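## Task

Move all five parts from the tray into the two totes so that each tote holds a single kind of part. Every part, including any already in a tote, must finish inside a tote; a part resting on or hanging over a tote's rim or inner ledge does not count. Only parts may be in or on the totes. At the end the grippers must be open and moved away, and everything must stay in place without the robot holding it.

## Robot and tools

Robot: two 6-joint arms, left_arm (the robot's own left, +y side) and right_arm (-y side), each with a parallel two-finger gripper and a wrist camera. Base roots in the scene frame: left_arm at (+0.100, +0.357, +1.271) m, right_arm at (+0.100, -0.357, +1.271) m, both mounted high and tilted toward the table.

Scene frame: origin on the floor at the centre of the robot's foot, +z up, +x forward (the way the robot faces), +y toward the left arm. Image sides do not correspond to arm names. Only the floor height is known; the printed hand position can be somewhat off, more so at full reach.

execute_actions takes "actions", a list holding zero or one item, plus optional "pictures" (true/false; pictures come by default).
- Empty list {"actions": []}: no command, just returns the state.
- Motion: {"rows": [...], "steps": N}, N from 1 to 15 (default 15), each step 1/30 s. Each row is used for one step; if there are fewer rows than steps, the last row repeats.
- Wait: {"steps": N} without rows, N up to 300; returns after N steps counted from the previous result.
Every row is one flat list of 14 numbers covering both arms, even when only one moves: left_arm waist, shoulder, elbow, wrist pitch, wrist yaw, wrist roll, opening, then the same seven for right_arm. The six joint values are absolute target angles in radians (the same numbers Joint positions reports), not offsets. Stated ranges per arm: waist -2.880 to 2.880, shoulder 0.000 to 3.142, elbow 0.000 to 3.019, wrist pitch -1.693 to 1.571, wrist yaw -1.571 to 1.571, wrist roll -2.094 to 2.094. True ends may differ by up to 0.019 rad. A target more than 0.019 rad beyond a range end, and further out than the current angle, gets the whole call rejected (nothing is sent). Targets past the real end are clipped there and may be reported with "joint sent to its limit" (possibly referring to an earlier motion still running). The opening is an absolute value from -1 (closed) to +1 (fully open, 0.094 m between pads).

Motion behaviour: speed is capped. Each step, the target sent to a joint may lead its measured angle by at most 0.264 (waist), 0.32 (shoulder), 0.276 (elbow), 0.33 (wrist pitch), 0.186 (wrist yaw), 0.522 (wrist roll) rad, and all joints of an arm are scaled back if the target would move the gripper more than 70 mm from where it is. Far targets therefore take several calls. Between calls the arms keep heading to the last row sent until they have nearly stopped or a step was HELD; a new action is needed to go further or press harder.

Results: a state line per arm, left_arm: ... | right_arm: ..., giving end_effector_position (m, scene frame) and end_effector_quat_wxyz. This point lies between the finger pads, about 1 cm behind the tips; the fingers point along the gripper's +z and close along its y. Joint positions and Joint velocities list, per arm, the six joints (rad, rad/s) then the pad gap (m, m/s). grip_measured is the measured finger opening on the command scale (each gripper can be off by about 1 mm). "joint command not followed" means the clearance check altered or blocked some joint targets; the rest of the row still ran. HELD marks steps where your row, fully or partly, was not sent. MOTOR HOT appears from 85 °C; at 100 °C an OVER-TEMPERATURE FAULT makes that arm go limp and drop until cool, so avoid holding loads longer than needed. Some heat carries over into the next scene.

Gripping: between the extremes, the fingers go to where grip_measured equals your command. To hold something, command about 0.03 below the measured opening for a firm grip, less for a light one. Pad force tops out around 50 to 62 N, lower on thin parts (under about 2 mm). Parts held may be briefly tugged, and loose items may be pushed by outside disturbances.

zoom_image: {"camera": name, "region": [x0, y0, x1, y1]}, pixel box (top-left origin) at most 504 by 504, magnifying that camera's latest image. Cameras: cam_head_left, cam_head_right, cam_left_wrist, cam_right_wrist, all 896x504, delivered in that order. Calibration (intrinsics, distortion, world-to-camera transform) is given per camera and may be a little off; results list cameras whose numbers changed.

read_manual: optional "section" ("licences"); returns licence text only and moves nothing.

finished_scene: {"scene": n} ends the current scene irreversibly, grades it and starts the next one. Call it only once every part is settled inside the correct tote and both grippers are open and away. Answering without any tool call ends everything.

Avoid: dropping or slamming parts, pushing hard, knocking anything out of the work area (fails the task), letting the two arms collide or press each other, leaving a part on a rim or ledge, and putting anything other than parts in the totes. Smooth moves and low effort are preferred.

Each tool is called after "Call:" as name([rows], argument=value, ...), one row to a line, values as JSON.

## Session

Call:
execute_actions(actions=[])

Scene clock: 0.00 s of 6600.00 s.
left_arm: end_effector_position=(+0.3320, +0.7466, +0.9428) grip_measured=+1.000 end_effector_quat_wxyz=(-0.378, +0.498, -0.779, +0.042) | right_arm: end_effector_position=(+0.5655, -0.8021, +0.9100) grip_measured=+1.000 end_effector_quat_wxyz=(+0.292, +0.449, +0.616, -0.578)
Joint positions: left_arm=[ 2.542  2.514  0.842  1.277  0.639 -0.635  0.094] | right_arm=[-1.959  2.508  1.558  0.463  1.149  0.489  0.094]
Joint velocities: left_arm=[-0.005 -0.015  0.002 -0.012  0.022  0.022  0.   ] | right_arm=[-0.005 -0.015 -0.012 -0.002  0.007  0.051  0.   ]

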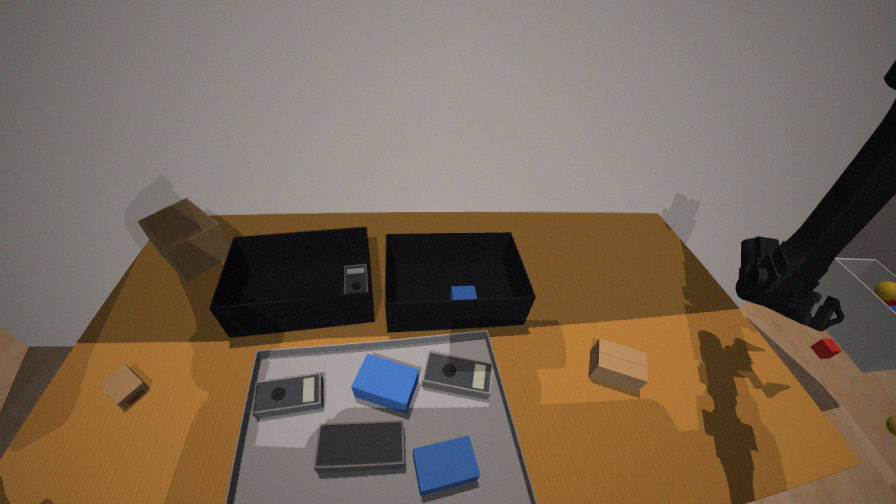

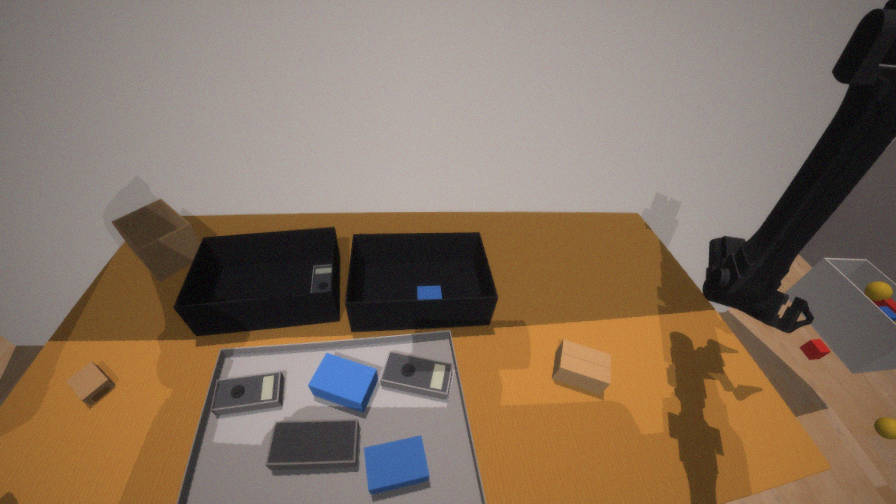

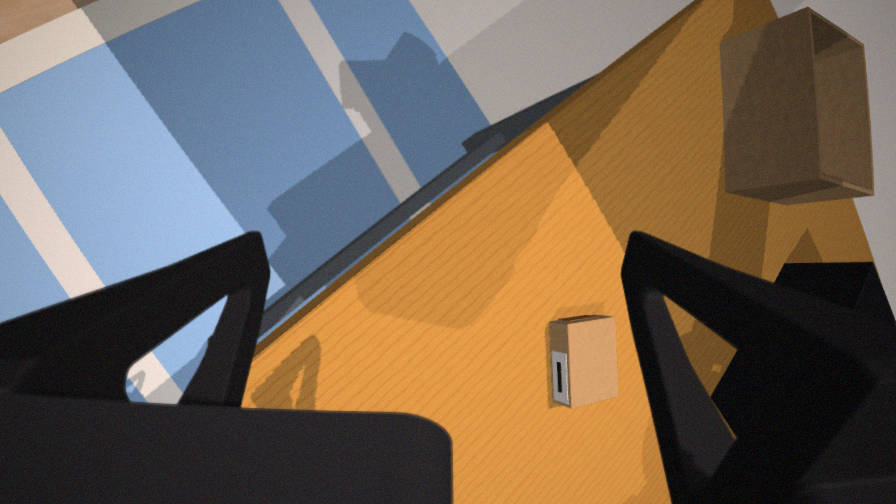

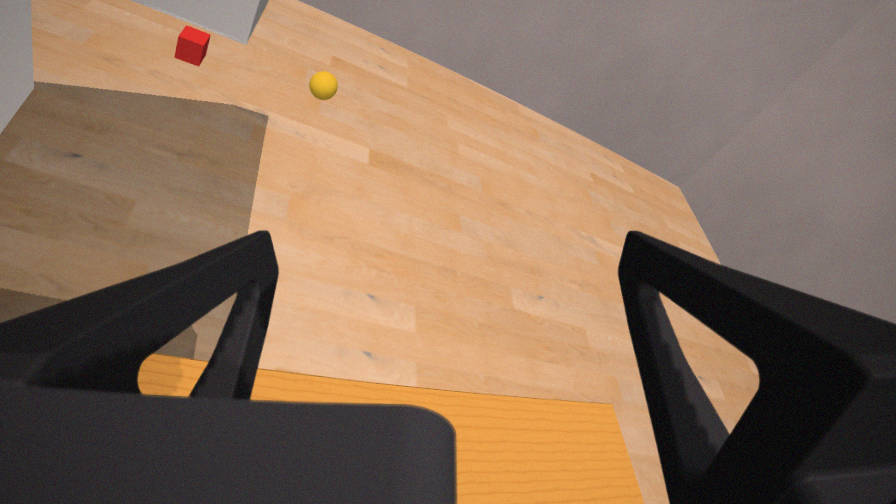

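Call:
zoom_image(camera="cam_head_left", region=[200, 210, 560, 504])

Call:
zoom_image(camera="cam_head_right", region=[160, 210, 520, 504])

Region (200, 210, 560, 504) of cam_head_left's 896x504 image, scaled by 1.400, with more detail than that image has; it fills the top 412 rows of this view, and the rest is white.

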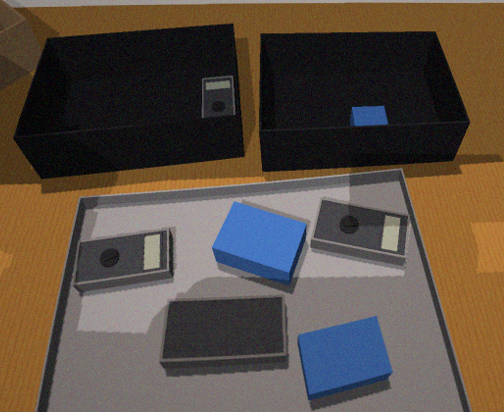

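Region (160, 210, 520, 504) of cam_head_right's 896x504 image, scaled by 1.400, with more detail than that image has; it fills the top 412 rows of this view, and the rest is white.

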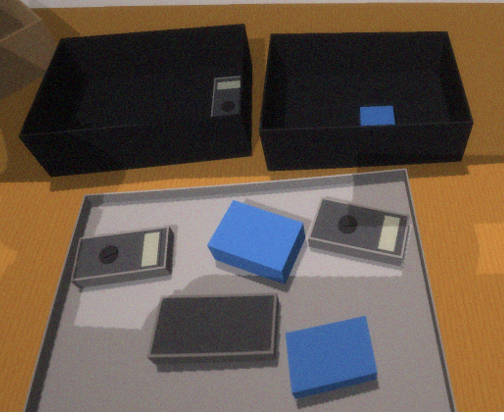

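Call:
execute_actions([
  {"rows":[[1.192,1.962,1.035,-0.168,-0.18,-0.279,1,-1.047,2.022,1.142,-0.243,0.245,0.411,1]],"steps":15},
], pictures=false)

Call:
execute_actions([
  {"steps":60},
])

Scene clock: 45.23 s of 6600.00 s.
left_arm: end_effector_position=(+0.5133, +0.7625, +0.9506) grip_measured=+1.000 end_effector_quat_wxyz=(-0.340, +0.416, -0.838, -0.095) | right_arm: end_effector_position=(+0.5998, -0.5307, +0.9072) grip_measured=+1.000 end_effector_quat_wxyz=(+0.103, +0.283, +0.900, -0.316)
Joint positions: left_arm=[ 2.235  2.222  1.     0.797  0.177 -0.446  0.094] | right_arm=[-1.637  2.145  1.204 -0.027  0.64   0.463  0.094]
Joint velocities: left_arm=[-0.816 -0.806  0.149 -1.072 -0.974  0.271  0.   ] | right_arm=[ 0.982 -0.581 -0.208 -0.803 -0.974 -0.037  0.   ]
Steps of this call (steps 1 to 90: nothing new was sent; then 41.73 s passed at rest; steps 91 to 105: all 15 steps of this action). Readings (joint positions):
91: left_arm=[2.538 2.510 0.845 1.262 0.616 -0.622] | right_arm=[-1.955 2.501 1.548 0.448 1.120 0.488]
92: left_arm=[2.529 2.502 0.853 1.226 0.584 -0.605] | right_arm=[-1.951 2.482 1.520 0.415 1.085 0.485]
94: left_arm=[2.497 2.478 0.882 1.161 0.525 -0.573] | right_arm=[-1.927 2.433 1.449 0.349 1.022 0.481]
98: left_arm=[2.410 2.400 0.940 1.030 0.401 -0.518] | right_arm=[-1.843 2.321 1.315 0.215 0.891 0.474]
105: the state above

Scene clock: 47.23 s of 6600.00 s.
left_arm: end_effector_position=(+0.5404, +0.1989, +0.9375) grip_measured=+1.000 end_effector_quat_wxyz=(+0.008, +0.006, -1.000, -0.001) | right_arm: end_effector_position=(+0.5435, -0.1171, +0.9419) grip_measured=+1.000 end_effector_quat_wxyz=(-0.002, +0.004, +1.000, +0.002)
Joint positions: left_arm=[ 1.19   1.997  1.04  -0.155 -0.177 -0.295  0.094] | right_arm=[-1.04   2.044  1.144 -0.228  0.243  0.425  0.094]
Joint velocities: left_arm=[-0.005 -0.005 -0.002 -0.012 -0.037 -0.022  0.   ] | right_arm=[-0.005 -0.015 -0.017  0.012  0.037 -0.051  0.   ]
Steps of this call (steps 1 to 60: the robot went on to your last target). Readings (joint positions):
1: left_arm=[2.207 2.196 1.005 0.760 0.141 -0.437] | right_arm=[-1.603 2.127 1.198 -0.052 0.601 0.461]
2: left_arm=[2.178 2.170 1.010 0.721 0.102 -0.428] | right_arm=[-1.569 2.111 1.193 -0.074 0.563 0.460]
4: left_arm=[2.116 2.121 1.019 0.637 0.019 -0.410] | right_arm=[-1.499 2.086 1.186 -0.108 0.485 0.457]
8: left_arm=[1.974 2.047 1.035 0.457 -0.113 -0.380] | right_arm=[-1.356 2.060 1.180 -0.150 0.344 0.454]
60: the state above
All arms were judged still, so your last target was given up. Only a new action makes them travel on or press farther. Fingers that are still opening or closing keep moving.
camera_calibration (this result's frames):
cam_left_wrist: T_world_to_cam=[[0.00923055, -0.999957, -0.000195907, 0.19661], [-0.801344, -0.00751435, 0.598157, -0.118843], [-0.598133, -0.00536433, -0.801379, 1.20089], [0, 0, 0, 1]] pos_world=[0.621244, 0.20215, 1.03349]
cam_right_wrist: T_world_to_cam=[[-0.00278836, -0.999982, -0.00525694, -0.107916], [-0.811005, -0.000814154, 0.585039, -0.105263], [-0.585033, 0.0058947, -0.810988, 1.20567], [0, 0, 0, 1]] pos_world=[0.619688, -0.115107, 1.0388]

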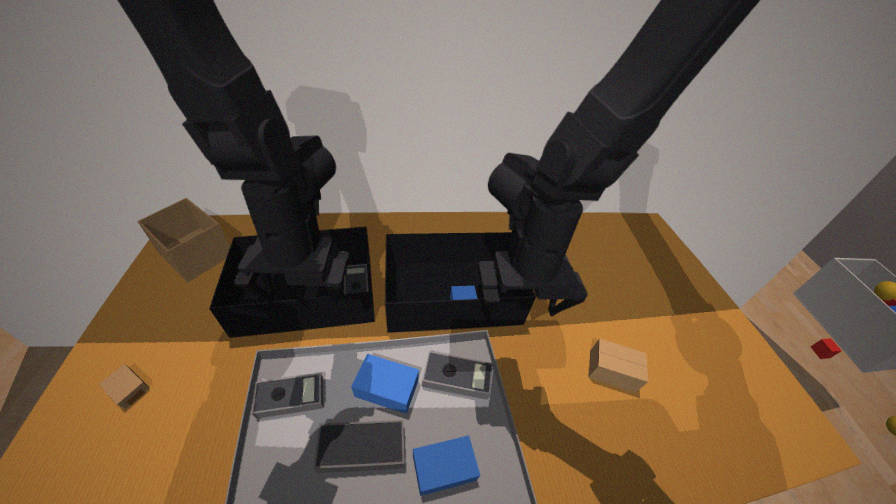

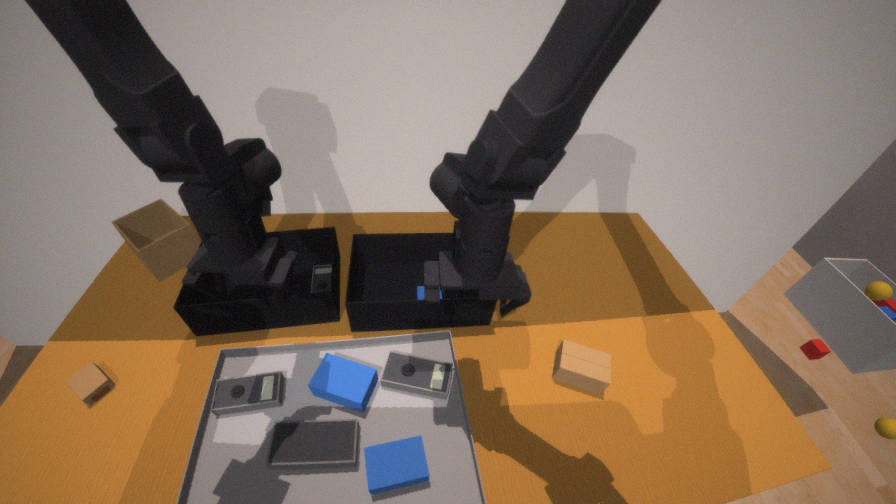

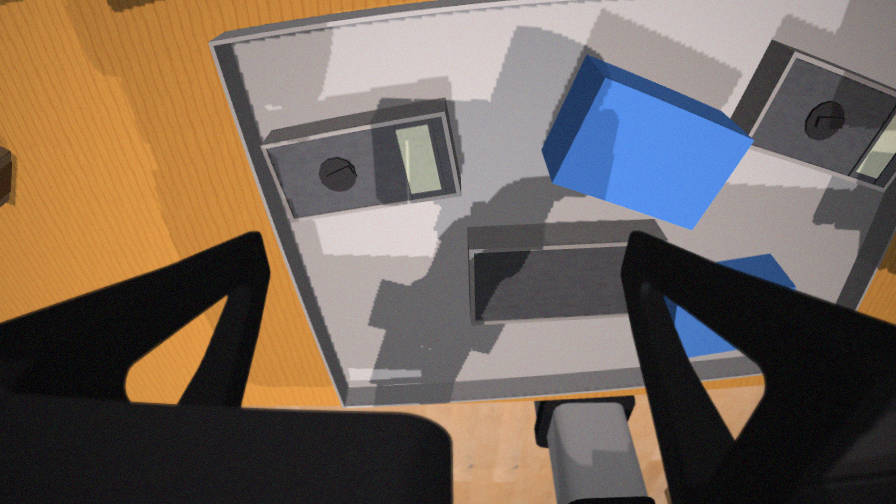

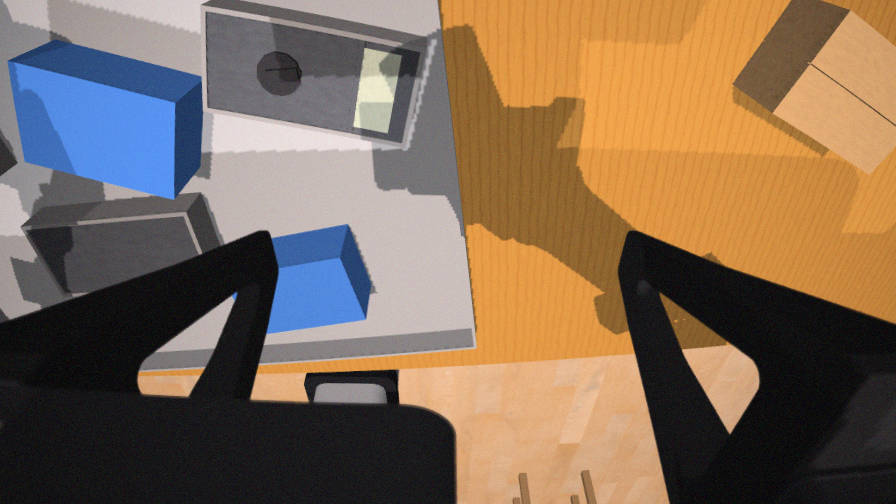

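Call:
execute_actions([
  {"rows":[[1.304,2.245,0.998,0.174,-0.128,1.215,1,-0.74,2.405,1.181,0.018,0.367,-1.07,1]],"steps":15},
], pictures=false)

Call:
execute_actions([
  {"steps":40},
])

Scene clock: 73.80 s of 6600.00 s.
left_arm: end_effector_position=(+0.4548, +0.2635, +0.8357) grip_measured=+1.000 end_effector_quat_wxyz=(-0.027, +0.501, +0.865, -0.006) | right_arm: end_effector_position=(+0.3896, -0.0025, +0.8591) grip_measured=+1.000 end_effector_quat_wxyz=(+0.004, -0.489, +0.872, -0.000)
Joint positions: left_arm=[ 1.311  2.271  0.985  0.15  -0.132  0.873  0.094] | right_arm=[-0.757  2.377  1.183 -0.007  0.362 -0.334  0.094]
Joint velocities: left_arm=[-0.034 -0.015  0.012  0.017 -0.037  2.176  0.   ] | right_arm=[ 0.581  0.659 -0.022  0.105 -0.007 -2.835  0.   ]
Steps of this call (steps 1 to 90: nothing new was sent; then 23.07 s passed at rest; steps 91 to 105: all 15 steps of this action). Readings (joint positions):
91: left_arm=[1.193 2.005 1.036 -0.128 -0.167 -0.258] | right_arm=[-1.036 2.049 1.144 -0.218 0.263 0.402]
92: left_arm=[1.198 2.019 1.035 -0.070 -0.155 -0.206] | right_arm=[-1.029 2.059 1.147 -0.193 0.286 0.369]
94: left_arm=[1.217 2.070 1.035 0.021 -0.143 -0.096] | right_arm=[-1.001 2.098 1.161 -0.151 0.313 0.308]
98: left_arm=[1.271 2.191 1.028 0.131 -0.133 0.217] | right_arm=[-0.919 2.193 1.177 -0.091 0.342 0.170]
105: the state above

Scene clock: 75.13 s of 6600.00 s.
left_arm: end_effector_position=(+0.4639, +0.2617, +0.8346) grip_measured=+1.000 end_effector_quat_wxyz=(-0.017, +0.634, +0.773, -0.005) | right_arm: end_effector_position=(+0.3559, +0.0005, +0.8495) grip_measured=+1.000 end_effector_quat_wxyz=(-0.009, -0.780, +0.626, +0.006)
Joint positions: left_arm=[ 1.311  2.271  0.995  0.161 -0.131  1.199  0.094] | right_arm=[-0.722  2.422  1.178  0.002  0.364 -1.056  0.094]
Joint velocities: left_arm=[-0.005 -0.005 -0.007 -0.007 -0.037 -0.007  0.   ] | right_arm=[-0.015 -0.005  0.002 -0.007  0.037 -0.007  0.   ]
Steps of this call (steps 1 to 40: the robot went on to your last target). Readings (joint positions):
1: left_arm=[1.311 2.271 0.987 0.153 -0.131 0.939] | right_arm=[-0.739 2.397 1.182 -0.005 0.362 -0.431]
2: left_arm=[1.311 2.271 0.989 0.155 -0.131 0.992] | right_arm=[-0.726 2.412 1.180 -0.005 0.362 -0.528]
4: left_arm=[1.311 2.271 0.993 0.160 -0.131 1.067] | right_arm=[-0.715 2.428 1.173 -0.005 0.362 -0.711]
8: left_arm=[1.311 2.271 0.995 0.161 -0.131 1.145] | right_arm=[-0.720 2.428 1.173 -0.002 0.364 -0.917]
40: the state above
camera_calibration (this result's frames):
cam_left_wrist: T_world_to_cam=[[-0.980785, -0.192708, 0.0304013, 0.482549], [-0.136367, 0.788624, 0.599563, -0.636101], [-0.139516, 0.583897, -0.79975, 0.70476], [0, 0, 0, 1]] pos_world=[0.484859, 0.183129, 0.930344]
cam_right_wrist: T_world_to_cam=[[0.975188, 0.220127, -0.02349, -0.324563], [0.192098, -0.788696, 0.584001, -0.559053], [0.110028, -0.574024, -0.811413, 0.773601], [0, 0, 0, 1]] pos_world=[0.338785, 0.0745873, 0.946573]

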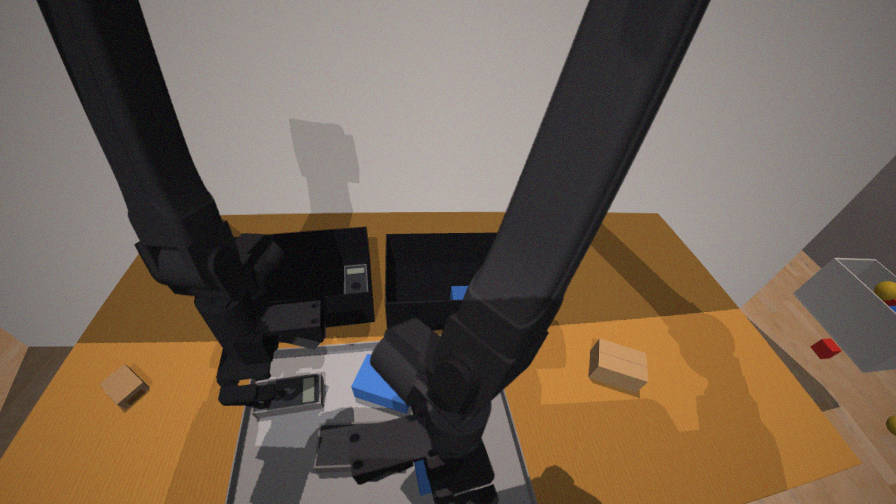

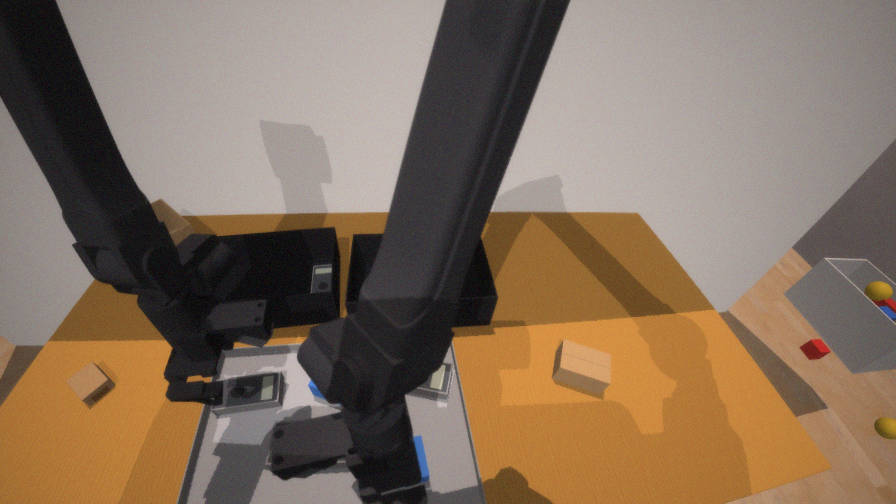

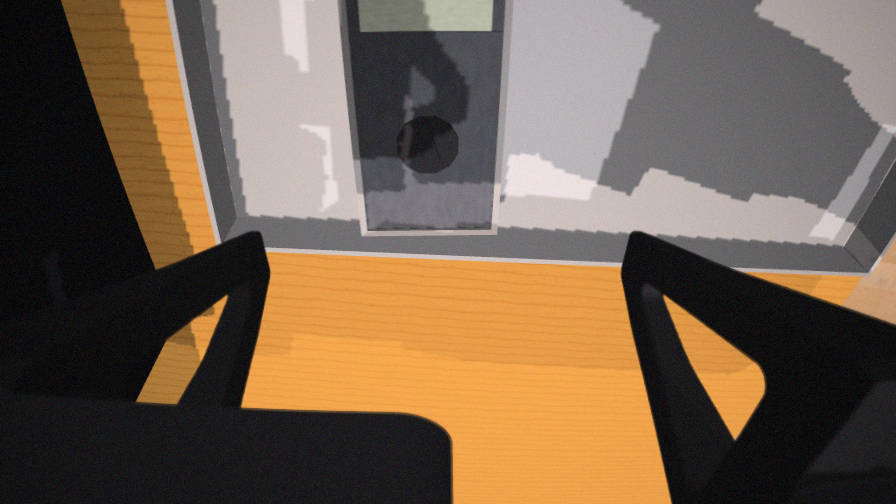

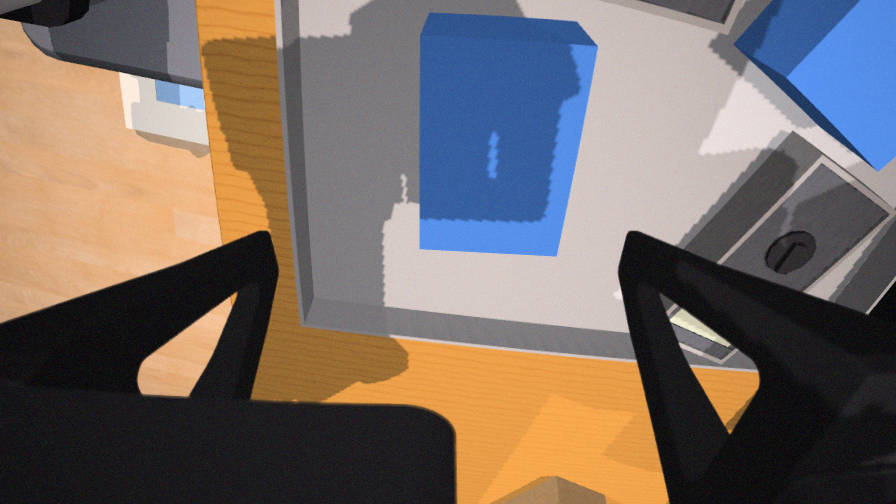

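Call:
execute_actions([
  {"rows":[[1.31,2.29,1.045,0.19,-0.125,1.22,1,-0.75,2.445,1.23,0.035,0.36,-1.09,1],[1.315,2.34,1.09,0.2,-0.122,1.23,1,-0.77,2.49,1.275,0.05,0.35,-1.11,1],[1.32,2.39,1.135,0.21,-0.12,1.235,1,-0.79,2.535,1.315,0.06,0.345,-1.12,1],[1.323,2.435,1.18,0.22,-0.118,1.238,1,-0.805,2.58,1.358,0.07,0.34,-1.13,1]],"steps":12},
], pictures=false)

Call:
execute_actions([
  {"rows":[[1.326,2.47,1.21,0.225,-0.115,1.238,1,-0.815,2.615,1.388,0.075,0.337,-1.134,1],[1.328,2.507,1.243,0.23,-0.114,1.238,1,-0.822,2.648,1.417,0.08,0.336,-1.134,1]],"steps":15},
])

Scene clock: 93.63 s of 6600.00 s.
left_arm: end_effector_position=(+0.4988, +0.2460, +0.7716) grip_measured=+1.000 end_effector_quat_wxyz=(+0.020, +0.638, +0.770, +0.010) | right_arm: end_effector_position=(+0.3994, +0.0076, +0.7823) grip_measured=+1.000 end_effector_quat_wxyz=(+0.022, -0.763, +0.646, -0.005)
Joint positions: left_arm=[ 1.311  2.433  1.184  0.213 -0.122  1.22   0.094] | right_arm=[-0.804  2.568  1.361  0.063  0.342 -1.11   0.094]
Joint velocities: left_arm=[-0.005  0.015 -0.11  -0.007 -0.037 -0.037  0.   ] | right_arm=[-0.063  0.054 -0.1   -0.012  0.022 -0.037  0.   ]
Steps of this call (steps 1 to 15: the robot went on to your last target; steps 16 to 90: nothing new was sent; then 15.10 s passed at rest; steps 91 to 102: all 12 steps of this action). Readings (joint positions):
91: left_arm=[1.311 2.271 0.999 0.162 -0.130 1.200] | right_arm=[-0.722 2.423 1.181 0.003 0.364 -1.059]
92: left_arm=[1.311 2.278 1.010 0.164 -0.128 1.203] | right_arm=[-0.724 2.429 1.193 0.005 0.359 -1.066]
94: left_arm=[1.311 2.319 1.074 0.179 -0.124 1.209] | right_arm=[-0.736 2.466 1.256 0.021 0.347 -1.082]
98: left_arm=[1.311 2.418 1.196 0.213 -0.122 1.216] | right_arm=[-0.780 2.553 1.374 0.062 0.342 -1.101]
102: the state above

Scene clock: 94.13 s of 6600.00 s.
left_arm: end_effector_position=(+0.5012, +0.2438, +0.7626) grip_measured=+1.000 end_effector_quat_wxyz=(+0.022, +0.641, +0.767, +0.009) | right_arm: end_effector_position=(+0.3978, +0.0079, +0.7800) grip_measured=+1.000 end_effector_quat_wxyz=(+0.020, -0.770, +0.637, -0.002)
Joint positions: left_arm=[ 1.312  2.455  1.212  0.211 -0.117  1.229  0.094] | right_arm=[-0.805  2.574  1.366  0.059  0.337 -1.132  0.094]
Joint velocities: left_arm=[-0.005 -0.005  0.002  0.007 -0.037 -0.125  0.   ] | right_arm=[ 0.005 -0.015 -0.012 -0.012  0.095 -0.037  0.   ]
Steps of this call (steps 1 to 15: all 15 steps of this action). Readings (joint positions):
1: left_arm=[1.311 2.435 1.183 0.213 -0.121 1.221] | right_arm=[-0.805 2.572 1.360 0.063 0.342 -1.112]
2: left_arm=[1.311 2.441 1.191 0.213 -0.119 1.221] | right_arm=[-0.805 2.574 1.361 0.063 0.342 -1.117]
4: left_arm=[1.312 2.458 1.212 0.211 -0.118 1.225] | right_arm=[-0.805 2.574 1.365 0.059 0.339 -1.125]
8: left_arm=[1.312 2.455 1.212 0.211 -0.117 1.228] | right_arm=[-0.805 2.574 1.366 0.059 0.337 -1.130]
15: the state above
camera_calibration (this result's frames):
cam_left_wrist: T_world_to_cam=[[-0.983879, -0.174162, -0.0406271, 0.569062], [-0.166323, 0.807612, 0.565774, -0.537596], [-0.0657254, 0.56341, -0.823559, 0.648928], [0, 0, 0, 1]] pos_world=[0.513125, 0.167665, 0.861707]
cam_right_wrist: T_world_to_cam=[[0.980829, 0.192201, 0.0321503, -0.414035], [0.140996, -0.813826, 0.563744, -0.484306], [0.134517, -0.548403, -0.825324, 0.717705], [0, 0, 0, 1]] pos_world=[0.37784, 0.0790285, 0.878674]

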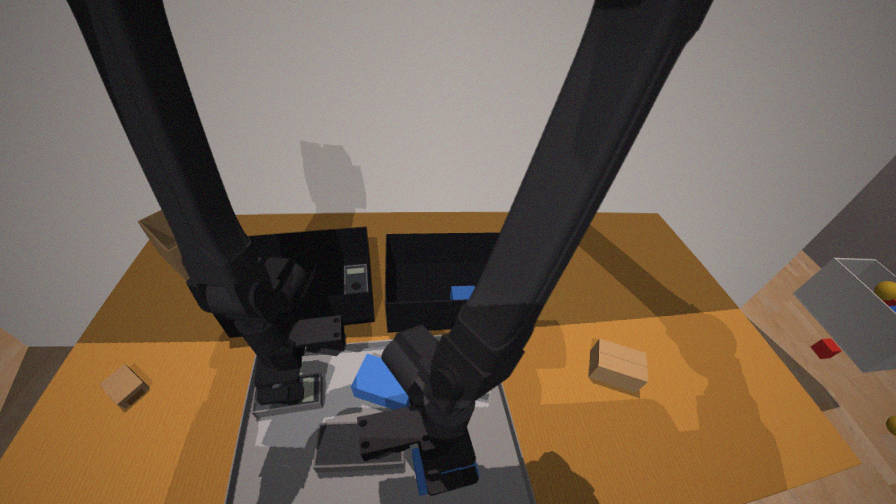

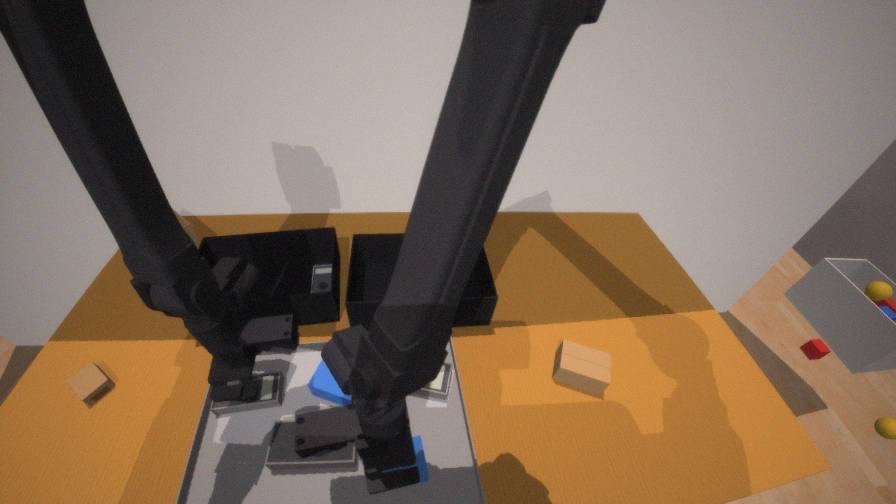

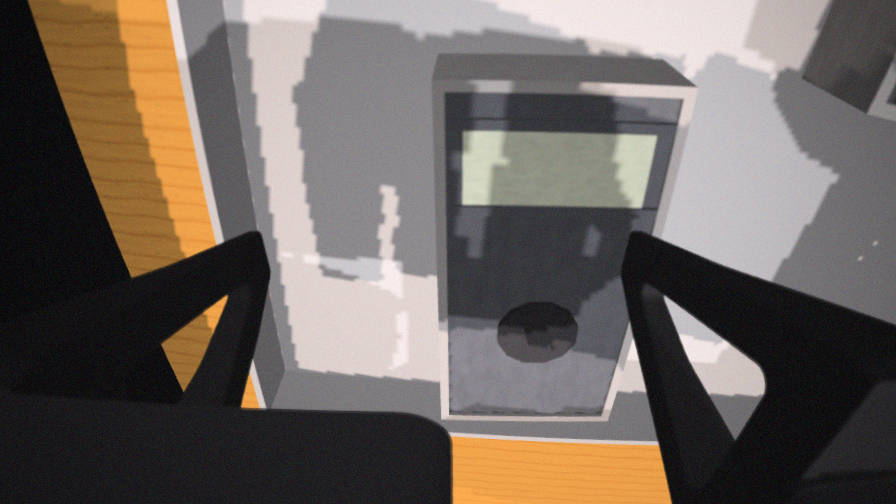

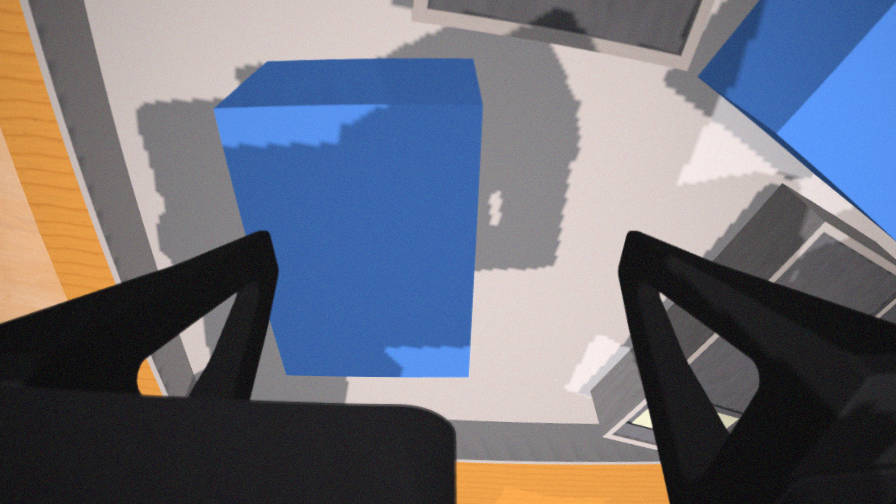

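Call:
execute_actions([
  {"rows":[[1.335,2.395,1.2,0.21,-0.117,1.235,1,-0.78,2.53,1.355,0.055,0.345,-1.11,1],[1.335,2.395,1.19,0.2,-0.117,1.235,1,-0.78,2.53,1.345,0.05,0.345,-1.11,1],[1.335,2.395,1.18,0.2,-0.117,1.235,1,-0.78,2.53,1.335,0.045,0.345,-1.11,1],[1.335,2.395,1.165,0.19,-0.117,1.235,1,-0.78,2.53,1.325,0.035,0.345,-1.11,1],[1.335,2.395,1.145,0.188,-0.117,1.235,1,-0.78,2.53,1.311,0.033,0.345,-1.11,1]],"steps":15},
], pictures=false)

Scene clock: 102.30 s of 6600.00 s.
left_arm: end_effector_position=(+0.4860, +0.2549, +0.7774) grip_measured=+1.000 end_effector_quat_wxyz=(+0.006, +0.639, +0.769, +0.002) | right_arm: end_effector_position=(+0.3875, -0.0017, +0.7935) grip_measured=+1.000 end_effector_quat_wxyz=(+0.007, -0.773, +0.634, -0.000)
Joint positions: left_arm=[ 1.323  2.418  1.153  0.198 -0.117  1.229  0.094] | right_arm=[-0.798  2.54   1.314  0.048  0.342 -1.124  0.094]
Joint velocities: left_arm=[ 0.005 -0.005 -0.002 -0.017  0.051 -0.037  0.   ] | right_arm=[-0.005 -0.005 -0.012  0.007 -0.066  0.007  0.   ]
Steps of this call (steps 1 to 15: the robot went on to your last target; steps 16 to 90: nothing new was sent; then 4.67 s passed at rest; steps 91 to 105: all 15 steps of this action). Readings (joint positions):
91: left_arm=[1.312 2.452 1.209 0.210 -0.117 1.229] | right_arm=[-0.803 2.570 1.363 0.057 0.338 -1.132]
92: left_arm=[1.313 2.448 1.205 0.210 -0.117 1.229] | right_arm=[-0.802 2.566 1.358 0.057 0.340 -1.130]
94: left_arm=[1.315 2.438 1.196 0.209 -0.117 1.229] | right_arm=[-0.800 2.556 1.347 0.056 0.341 -1.128]
98: left_arm=[1.321 2.418 1.166 0.202 -0.117 1.229] | right_arm=[-0.798 2.540 1.321 0.051 0.342 -1.125]
105: the state above

Call:
execute_actions([
  {"rows":[[1.335,2.455,1.153,0.2,-0.117,1.235,1,-0.79,2.575,1.314,0.05,0.342,-1.12,1]],"steps":12},
], pictures=false)

Scene clock: 106.37 s of 6600.00 s.
left_arm: end_effector_position=(+0.4702, +0.2565, +0.7691) grip_measured=+1.000 end_effector_quat_wxyz=(-0.005, +0.640, +0.768, -0.005) | right_arm: end_effector_position=(+0.3780, -0.0062, +0.7876) grip_measured=+1.000 end_effector_quat_wxyz=(-0.000, -0.775, +0.632, +0.002)
Joint positions: left_arm=[ 1.323  2.445  1.154  0.198 -0.117  1.229  0.094] | right_arm=[-0.798  2.557  1.314  0.048  0.342 -1.124  0.094]
Joint velocities: left_arm=[-0.015 -0.015  0.007 -0.002 -0.007 -0.066  0.   ] | right_arm=[ 0.005 -0.015  0.012 -0.007 -0.095 -0.081  0.   ]
Steps of this call (steps 1 to 15: the robot went on to your last target; steps 16 to 90: nothing new was sent; then 0.67 s passed at rest; steps 91 to 102: all 12 steps of this action). Readings (joint positions):
91: left_arm=[1.323 2.419 1.153 0.198 -0.117 1.229] | right_arm=[-0.798 2.540 1.314 0.048 0.342 -1.124]
92: left_arm=[1.323 2.421 1.154 0.198 -0.117 1.229] | right_arm=[-0.798 2.541 1.314 0.048 0.342 -1.124]
94: left_arm=[1.323 2.427 1.154 0.198 -0.117 1.229] | right_arm=[-0.798 2.545 1.314 0.048 0.342 -1.124]
98: left_arm=[1.323 2.441 1.154 0.198 -0.117 1.229] | right_arm=[-0.798 2.553 1.314 0.048 0.342 -1.124]
102: the state above

Call:
execute_actions([
  {"rows":[[1.335,2.467,1.16,0.21,-0.117,1.235,1,-0.81,2.59,1.318,0.06,0.34,-1.125,1],[1.335,2.475,1.168,0.212,-0.117,1.235,1,-0.813,2.6,1.326,0.062,0.34,-1.125,1],[1.335,2.483,1.176,0.214,-0.117,1.235,1,-0.816,2.61,1.336,0.064,0.34,-1.125,1],[1.335,2.491,1.184,0.216,-0.117,1.235,1,-0.819,2.62,1.346,0.066,0.34,-1.125,1],[1.335,2.499,1.192,0.218,-0.117,1.235,1,-0.822,2.63,1.356,0.068,0.34,-1.125,1],[1.335,2.507,1.2,0.22,-0.117,1.235,1,-0.825,2.64,1.366,0.07,0.34,-1.125,1],[1.335,2.515,1.208,0.222,-0.117,1.235,1,-0.828,2.65,1.376,0.072,0.34,-1.125,1],[1.335,2.523,1.216,0.224,-0.117,1.235,1,-0.83,2.66,1.386,0.074,0.34,-1.125,1],[1.335,2.531,1.225,0.226,-0.117,1.235,1,-0.83,2.669,1.397,0.076,0.34,-1.125,1],[1.335,2.538,1.234,0.227,-0.117,1.235,1,-0.83,2.677,1.408,0.077,0.34,-1.125,1]],"steps":15},
], pictures=false)

Call:
execute_actions([
  {"steps":5},
])

Scene clock: 115.27 s of 6600.00 s.
left_arm: end_effector_position=(+0.4698, +0.2528, +0.7384) grip_measured=+1.000 end_effector_quat_wxyz=(-0.001, +0.640, +0.768, -0.002) | right_arm: end_effector_position=(+0.3650, -0.0081, +0.7453) grip_measured=+1.000 end_effector_quat_wxyz=(-0.007, -0.772, +0.636, +0.000)
Joint positions: left_arm=[ 1.323  2.526  1.23   0.214 -0.117  1.229  0.094] | right_arm=[-0.812  2.668  1.404  0.061  0.342 -1.124  0.094]
Joint velocities: left_arm=[-0.005  0.015  0.017 -0.002  0.066  0.081  0.   ] | right_arm=[-0.024  0.073 -0.002  0.007  0.007 -0.022  0.   ]
Steps of this call (steps 1 to 15: the robot went on to your last target; steps 16 to 90: nothing new was sent; then 5.40 s passed at rest; steps 91 to 105: all 15 steps of this action). Readings (joint positions):
91: left_arm=[1.323 2.445 1.154 0.198 -0.117 1.229] | right_arm=[-0.798 2.558 1.314 0.048 0.342 -1.124]
92: left_arm=[1.323 2.446 1.155 0.198 -0.117 1.229] | right_arm=[-0.798 2.559 1.315 0.048 0.342 -1.124]
94: left_arm=[1.323 2.454 1.165 0.199 -0.117 1.229] | right_arm=[-0.798 2.569 1.326 0.048 0.342 -1.124]
98: left_arm=[1.323 2.486 1.199 0.207 -0.117 1.229] | right_arm=[-0.801 2.611 1.367 0.055 0.342 -1.124]
105: the state above

Scene clock: 115.43 s of 6600.00 s.
left_arm: end_effector_position=(+0.4698, +0.2528, +0.7384) grip_measured=+1.000 end_effector_quat_wxyz=(-0.001, +0.640, +0.768, -0.002) | right_arm: end_effector_position=(+0.3641, -0.0087, +0.7445) grip_measured=+1.000 end_effector_quat_wxyz=(-0.007, -0.772, +0.636, +0.001)
Joint positions: left_arm=[ 1.323  2.526  1.23   0.214 -0.117  1.229  0.094] | right_arm=[-0.813  2.67   1.405  0.061  0.342 -1.124  0.094]
Joint velocities: left_arm=[-0.015  0.005 -0.017 -0.007 -0.037  0.051  0.   ] | right_arm=[-0.015 -0.015  0.032  0.007 -0.022 -0.022  0.   ]
Steps of this call (steps 1 to 5: the robot went on to your last target). Readings (joint positions):
1: left_arm=[1.323 2.526 1.230 0.214 -0.117 1.229] | right_arm=[-0.813 2.670 1.404 0.061 0.342 -1.124]
2: left_arm=[1.323 2.526 1.230 0.214 -0.117 1.229] | right_arm=[-0.813 2.670 1.404 0.061 0.342 -1.124]
4: left_arm=[1.323 2.526 1.230 0.214 -0.117 1.229] | right_arm=[-0.813 2.670 1.405 0.061 0.342 -1.124]
5: the state above
camera_calibration (this result's frames):
cam_left_wrist: T_world_to_cam=[[-0.984097, -0.17757, 0.00475018, 0.506187], [-0.141417, 0.799358, 0.583977, -0.559494], [-0.107494, 0.574018, -0.811757, 0.630162], [0, 0, 0, 1]] pos_world=[0.486753, 0.175395, 0.835865]
cam_right_wrist: T_world_to_cam=[[0.9806, 0.195518, -0.0140414, -0.342218], [0.166174, -0.79116, 0.588602, -0.500558], [0.103973, -0.579516, -0.808301, 0.682036], [0, 0, 0, 1]] pos_world=[0.347845, 0.066139, 0.841114]

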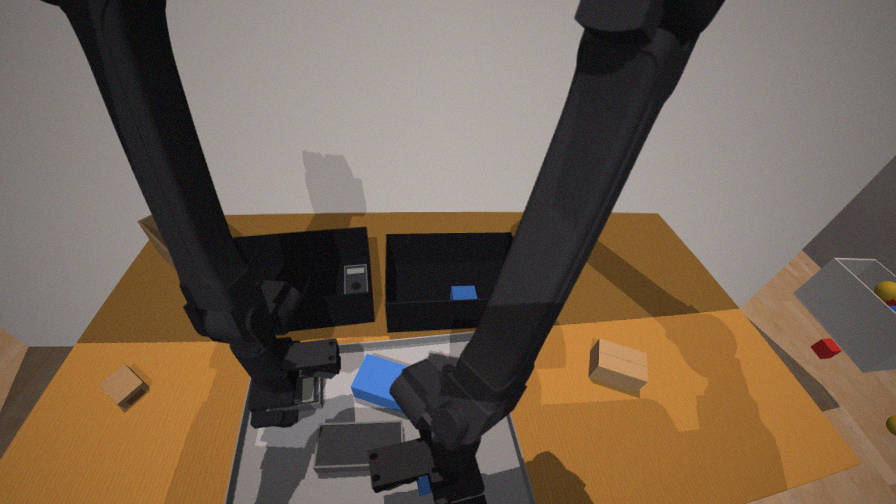

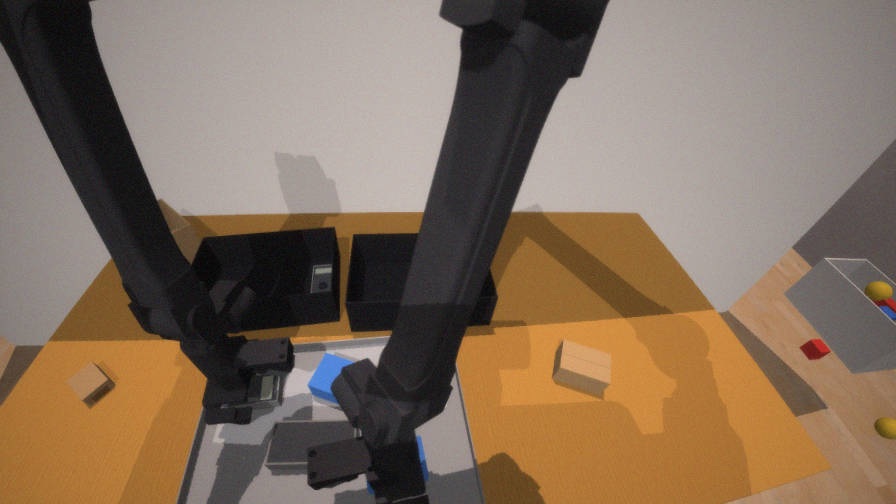

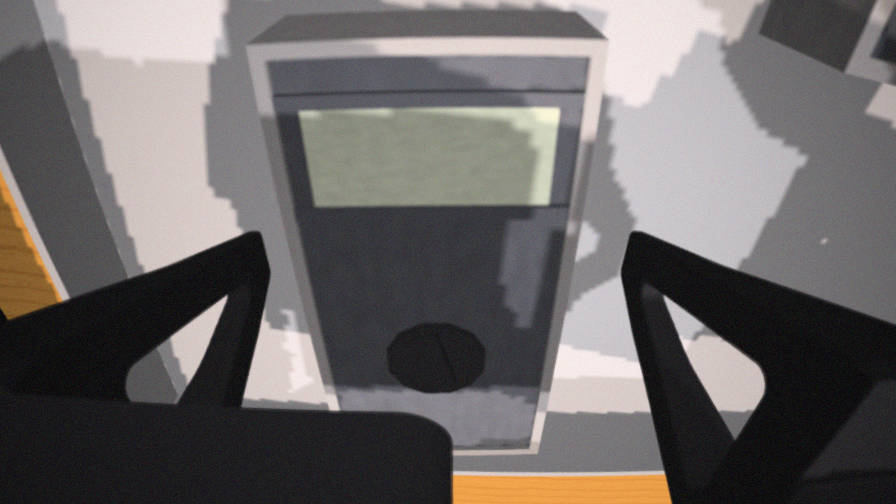

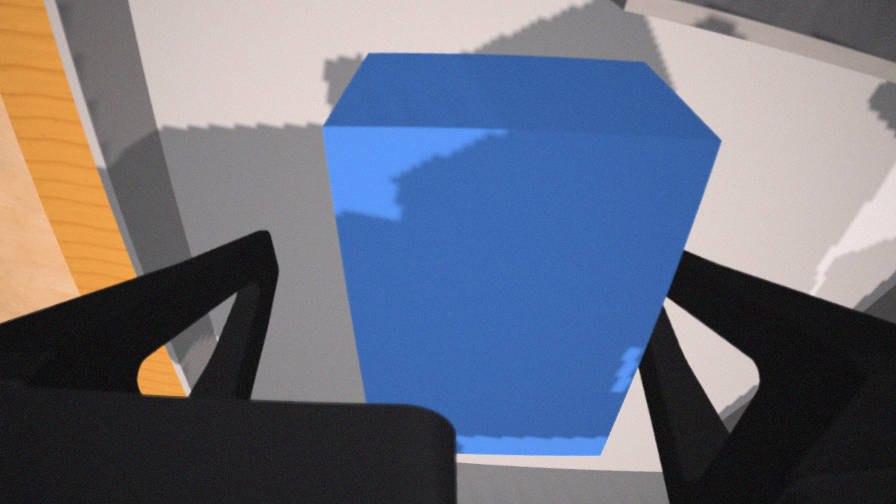

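Call:
execute_actions([
  {"rows":[[1.335,2.538,1.24,0.227,-0.117,1.235,0.7,-0.835,2.677,1.424,0.07,0.34,-1.125,0.9],[1.335,2.538,1.24,0.227,-0.117,1.235,0.5,-0.835,2.677,1.424,0.07,0.34,-1.125,0.7],[1.335,2.538,1.24,0.227,-0.117,1.235,0.4,-0.835,2.677,1.424,0.07,0.34,-1.125,0.5],[1.335,2.538,1.24,0.227,-0.117,1.235,0.35,-0.835,2.677,1.424,0.07,0.34,-1.125,0.4],[1.335,2.538,1.24,0.227,-0.117,1.235,0.2,-0.835,2.677,1.424,0.07,0.34,-1.125,0.22]],"steps":15},
], pictures=false)

Call:
zoom_image(camera="cam_head_left", region=[280, 210, 540, 350])

Scene clock: 121.90 s of 6600.00 s.
left_arm: end_effector_position=(+0.4699, +0.2528, +0.7384) grip_measured=+0.226 end_effector_quat_wxyz=(-0.001, +0.640, +0.768, -0.002) | right_arm: end_effector_position=(+0.3730, -0.0034, +0.7437) grip_measured=+0.286 end_effector_quat_wxyz=(-0.000, -0.769, +0.639, -0.002)
Joint positions: left_arm=[ 1.323  2.526  1.23   0.215 -0.117  1.229  0.058] | right_arm=[-0.815  2.67   1.422  0.061  0.342 -1.124  0.06 ]
Joint velocities: left_arm=[ 0.005  0.005  0.002  0.002 -0.051 -0.051 -0.001] | right_arm=[-0.034 -0.005 -0.012  0.002  0.037  0.022  0.001]
Steps of this call (steps 1 to 15: the robot went on to your last target; steps 16 to 90: nothing new was sent; then 2.97 s passed at rest; steps 91 to 105: all 15 steps of this action). Readings (joint positions):
91: left_arm=[1.323 2.526 1.230 0.214 -0.117 1.229] | right_arm=[-0.813 2.670 1.406 0.061 0.342 -1.124]
92: left_arm=[1.323 2.526 1.230 0.214 -0.117 1.229] | right_arm=[-0.813 2.670 1.409 0.061 0.342 -1.124]
94: left_arm=[1.323 2.526 1.230 0.214 -0.117 1.229] | right_arm=[-0.814 2.670 1.415 0.061 0.342 -1.124]
98: left_arm=[1.323 2.526 1.230 0.215 -0.117 1.229] | right_arm=[-0.815 2.670 1.422 0.061 0.342 -1.124]
105: the state above

Region (280, 210, 540, 350) of cam_head_left's 896x504 image, scaled by 1.938, with more detail than that image has; it fills the top 271 rows of this view, and the rest is white.

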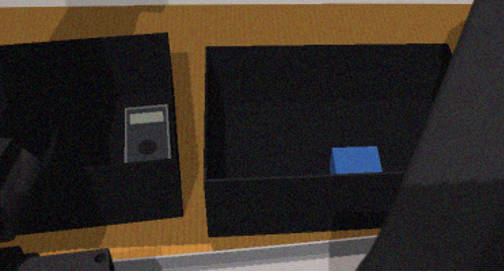

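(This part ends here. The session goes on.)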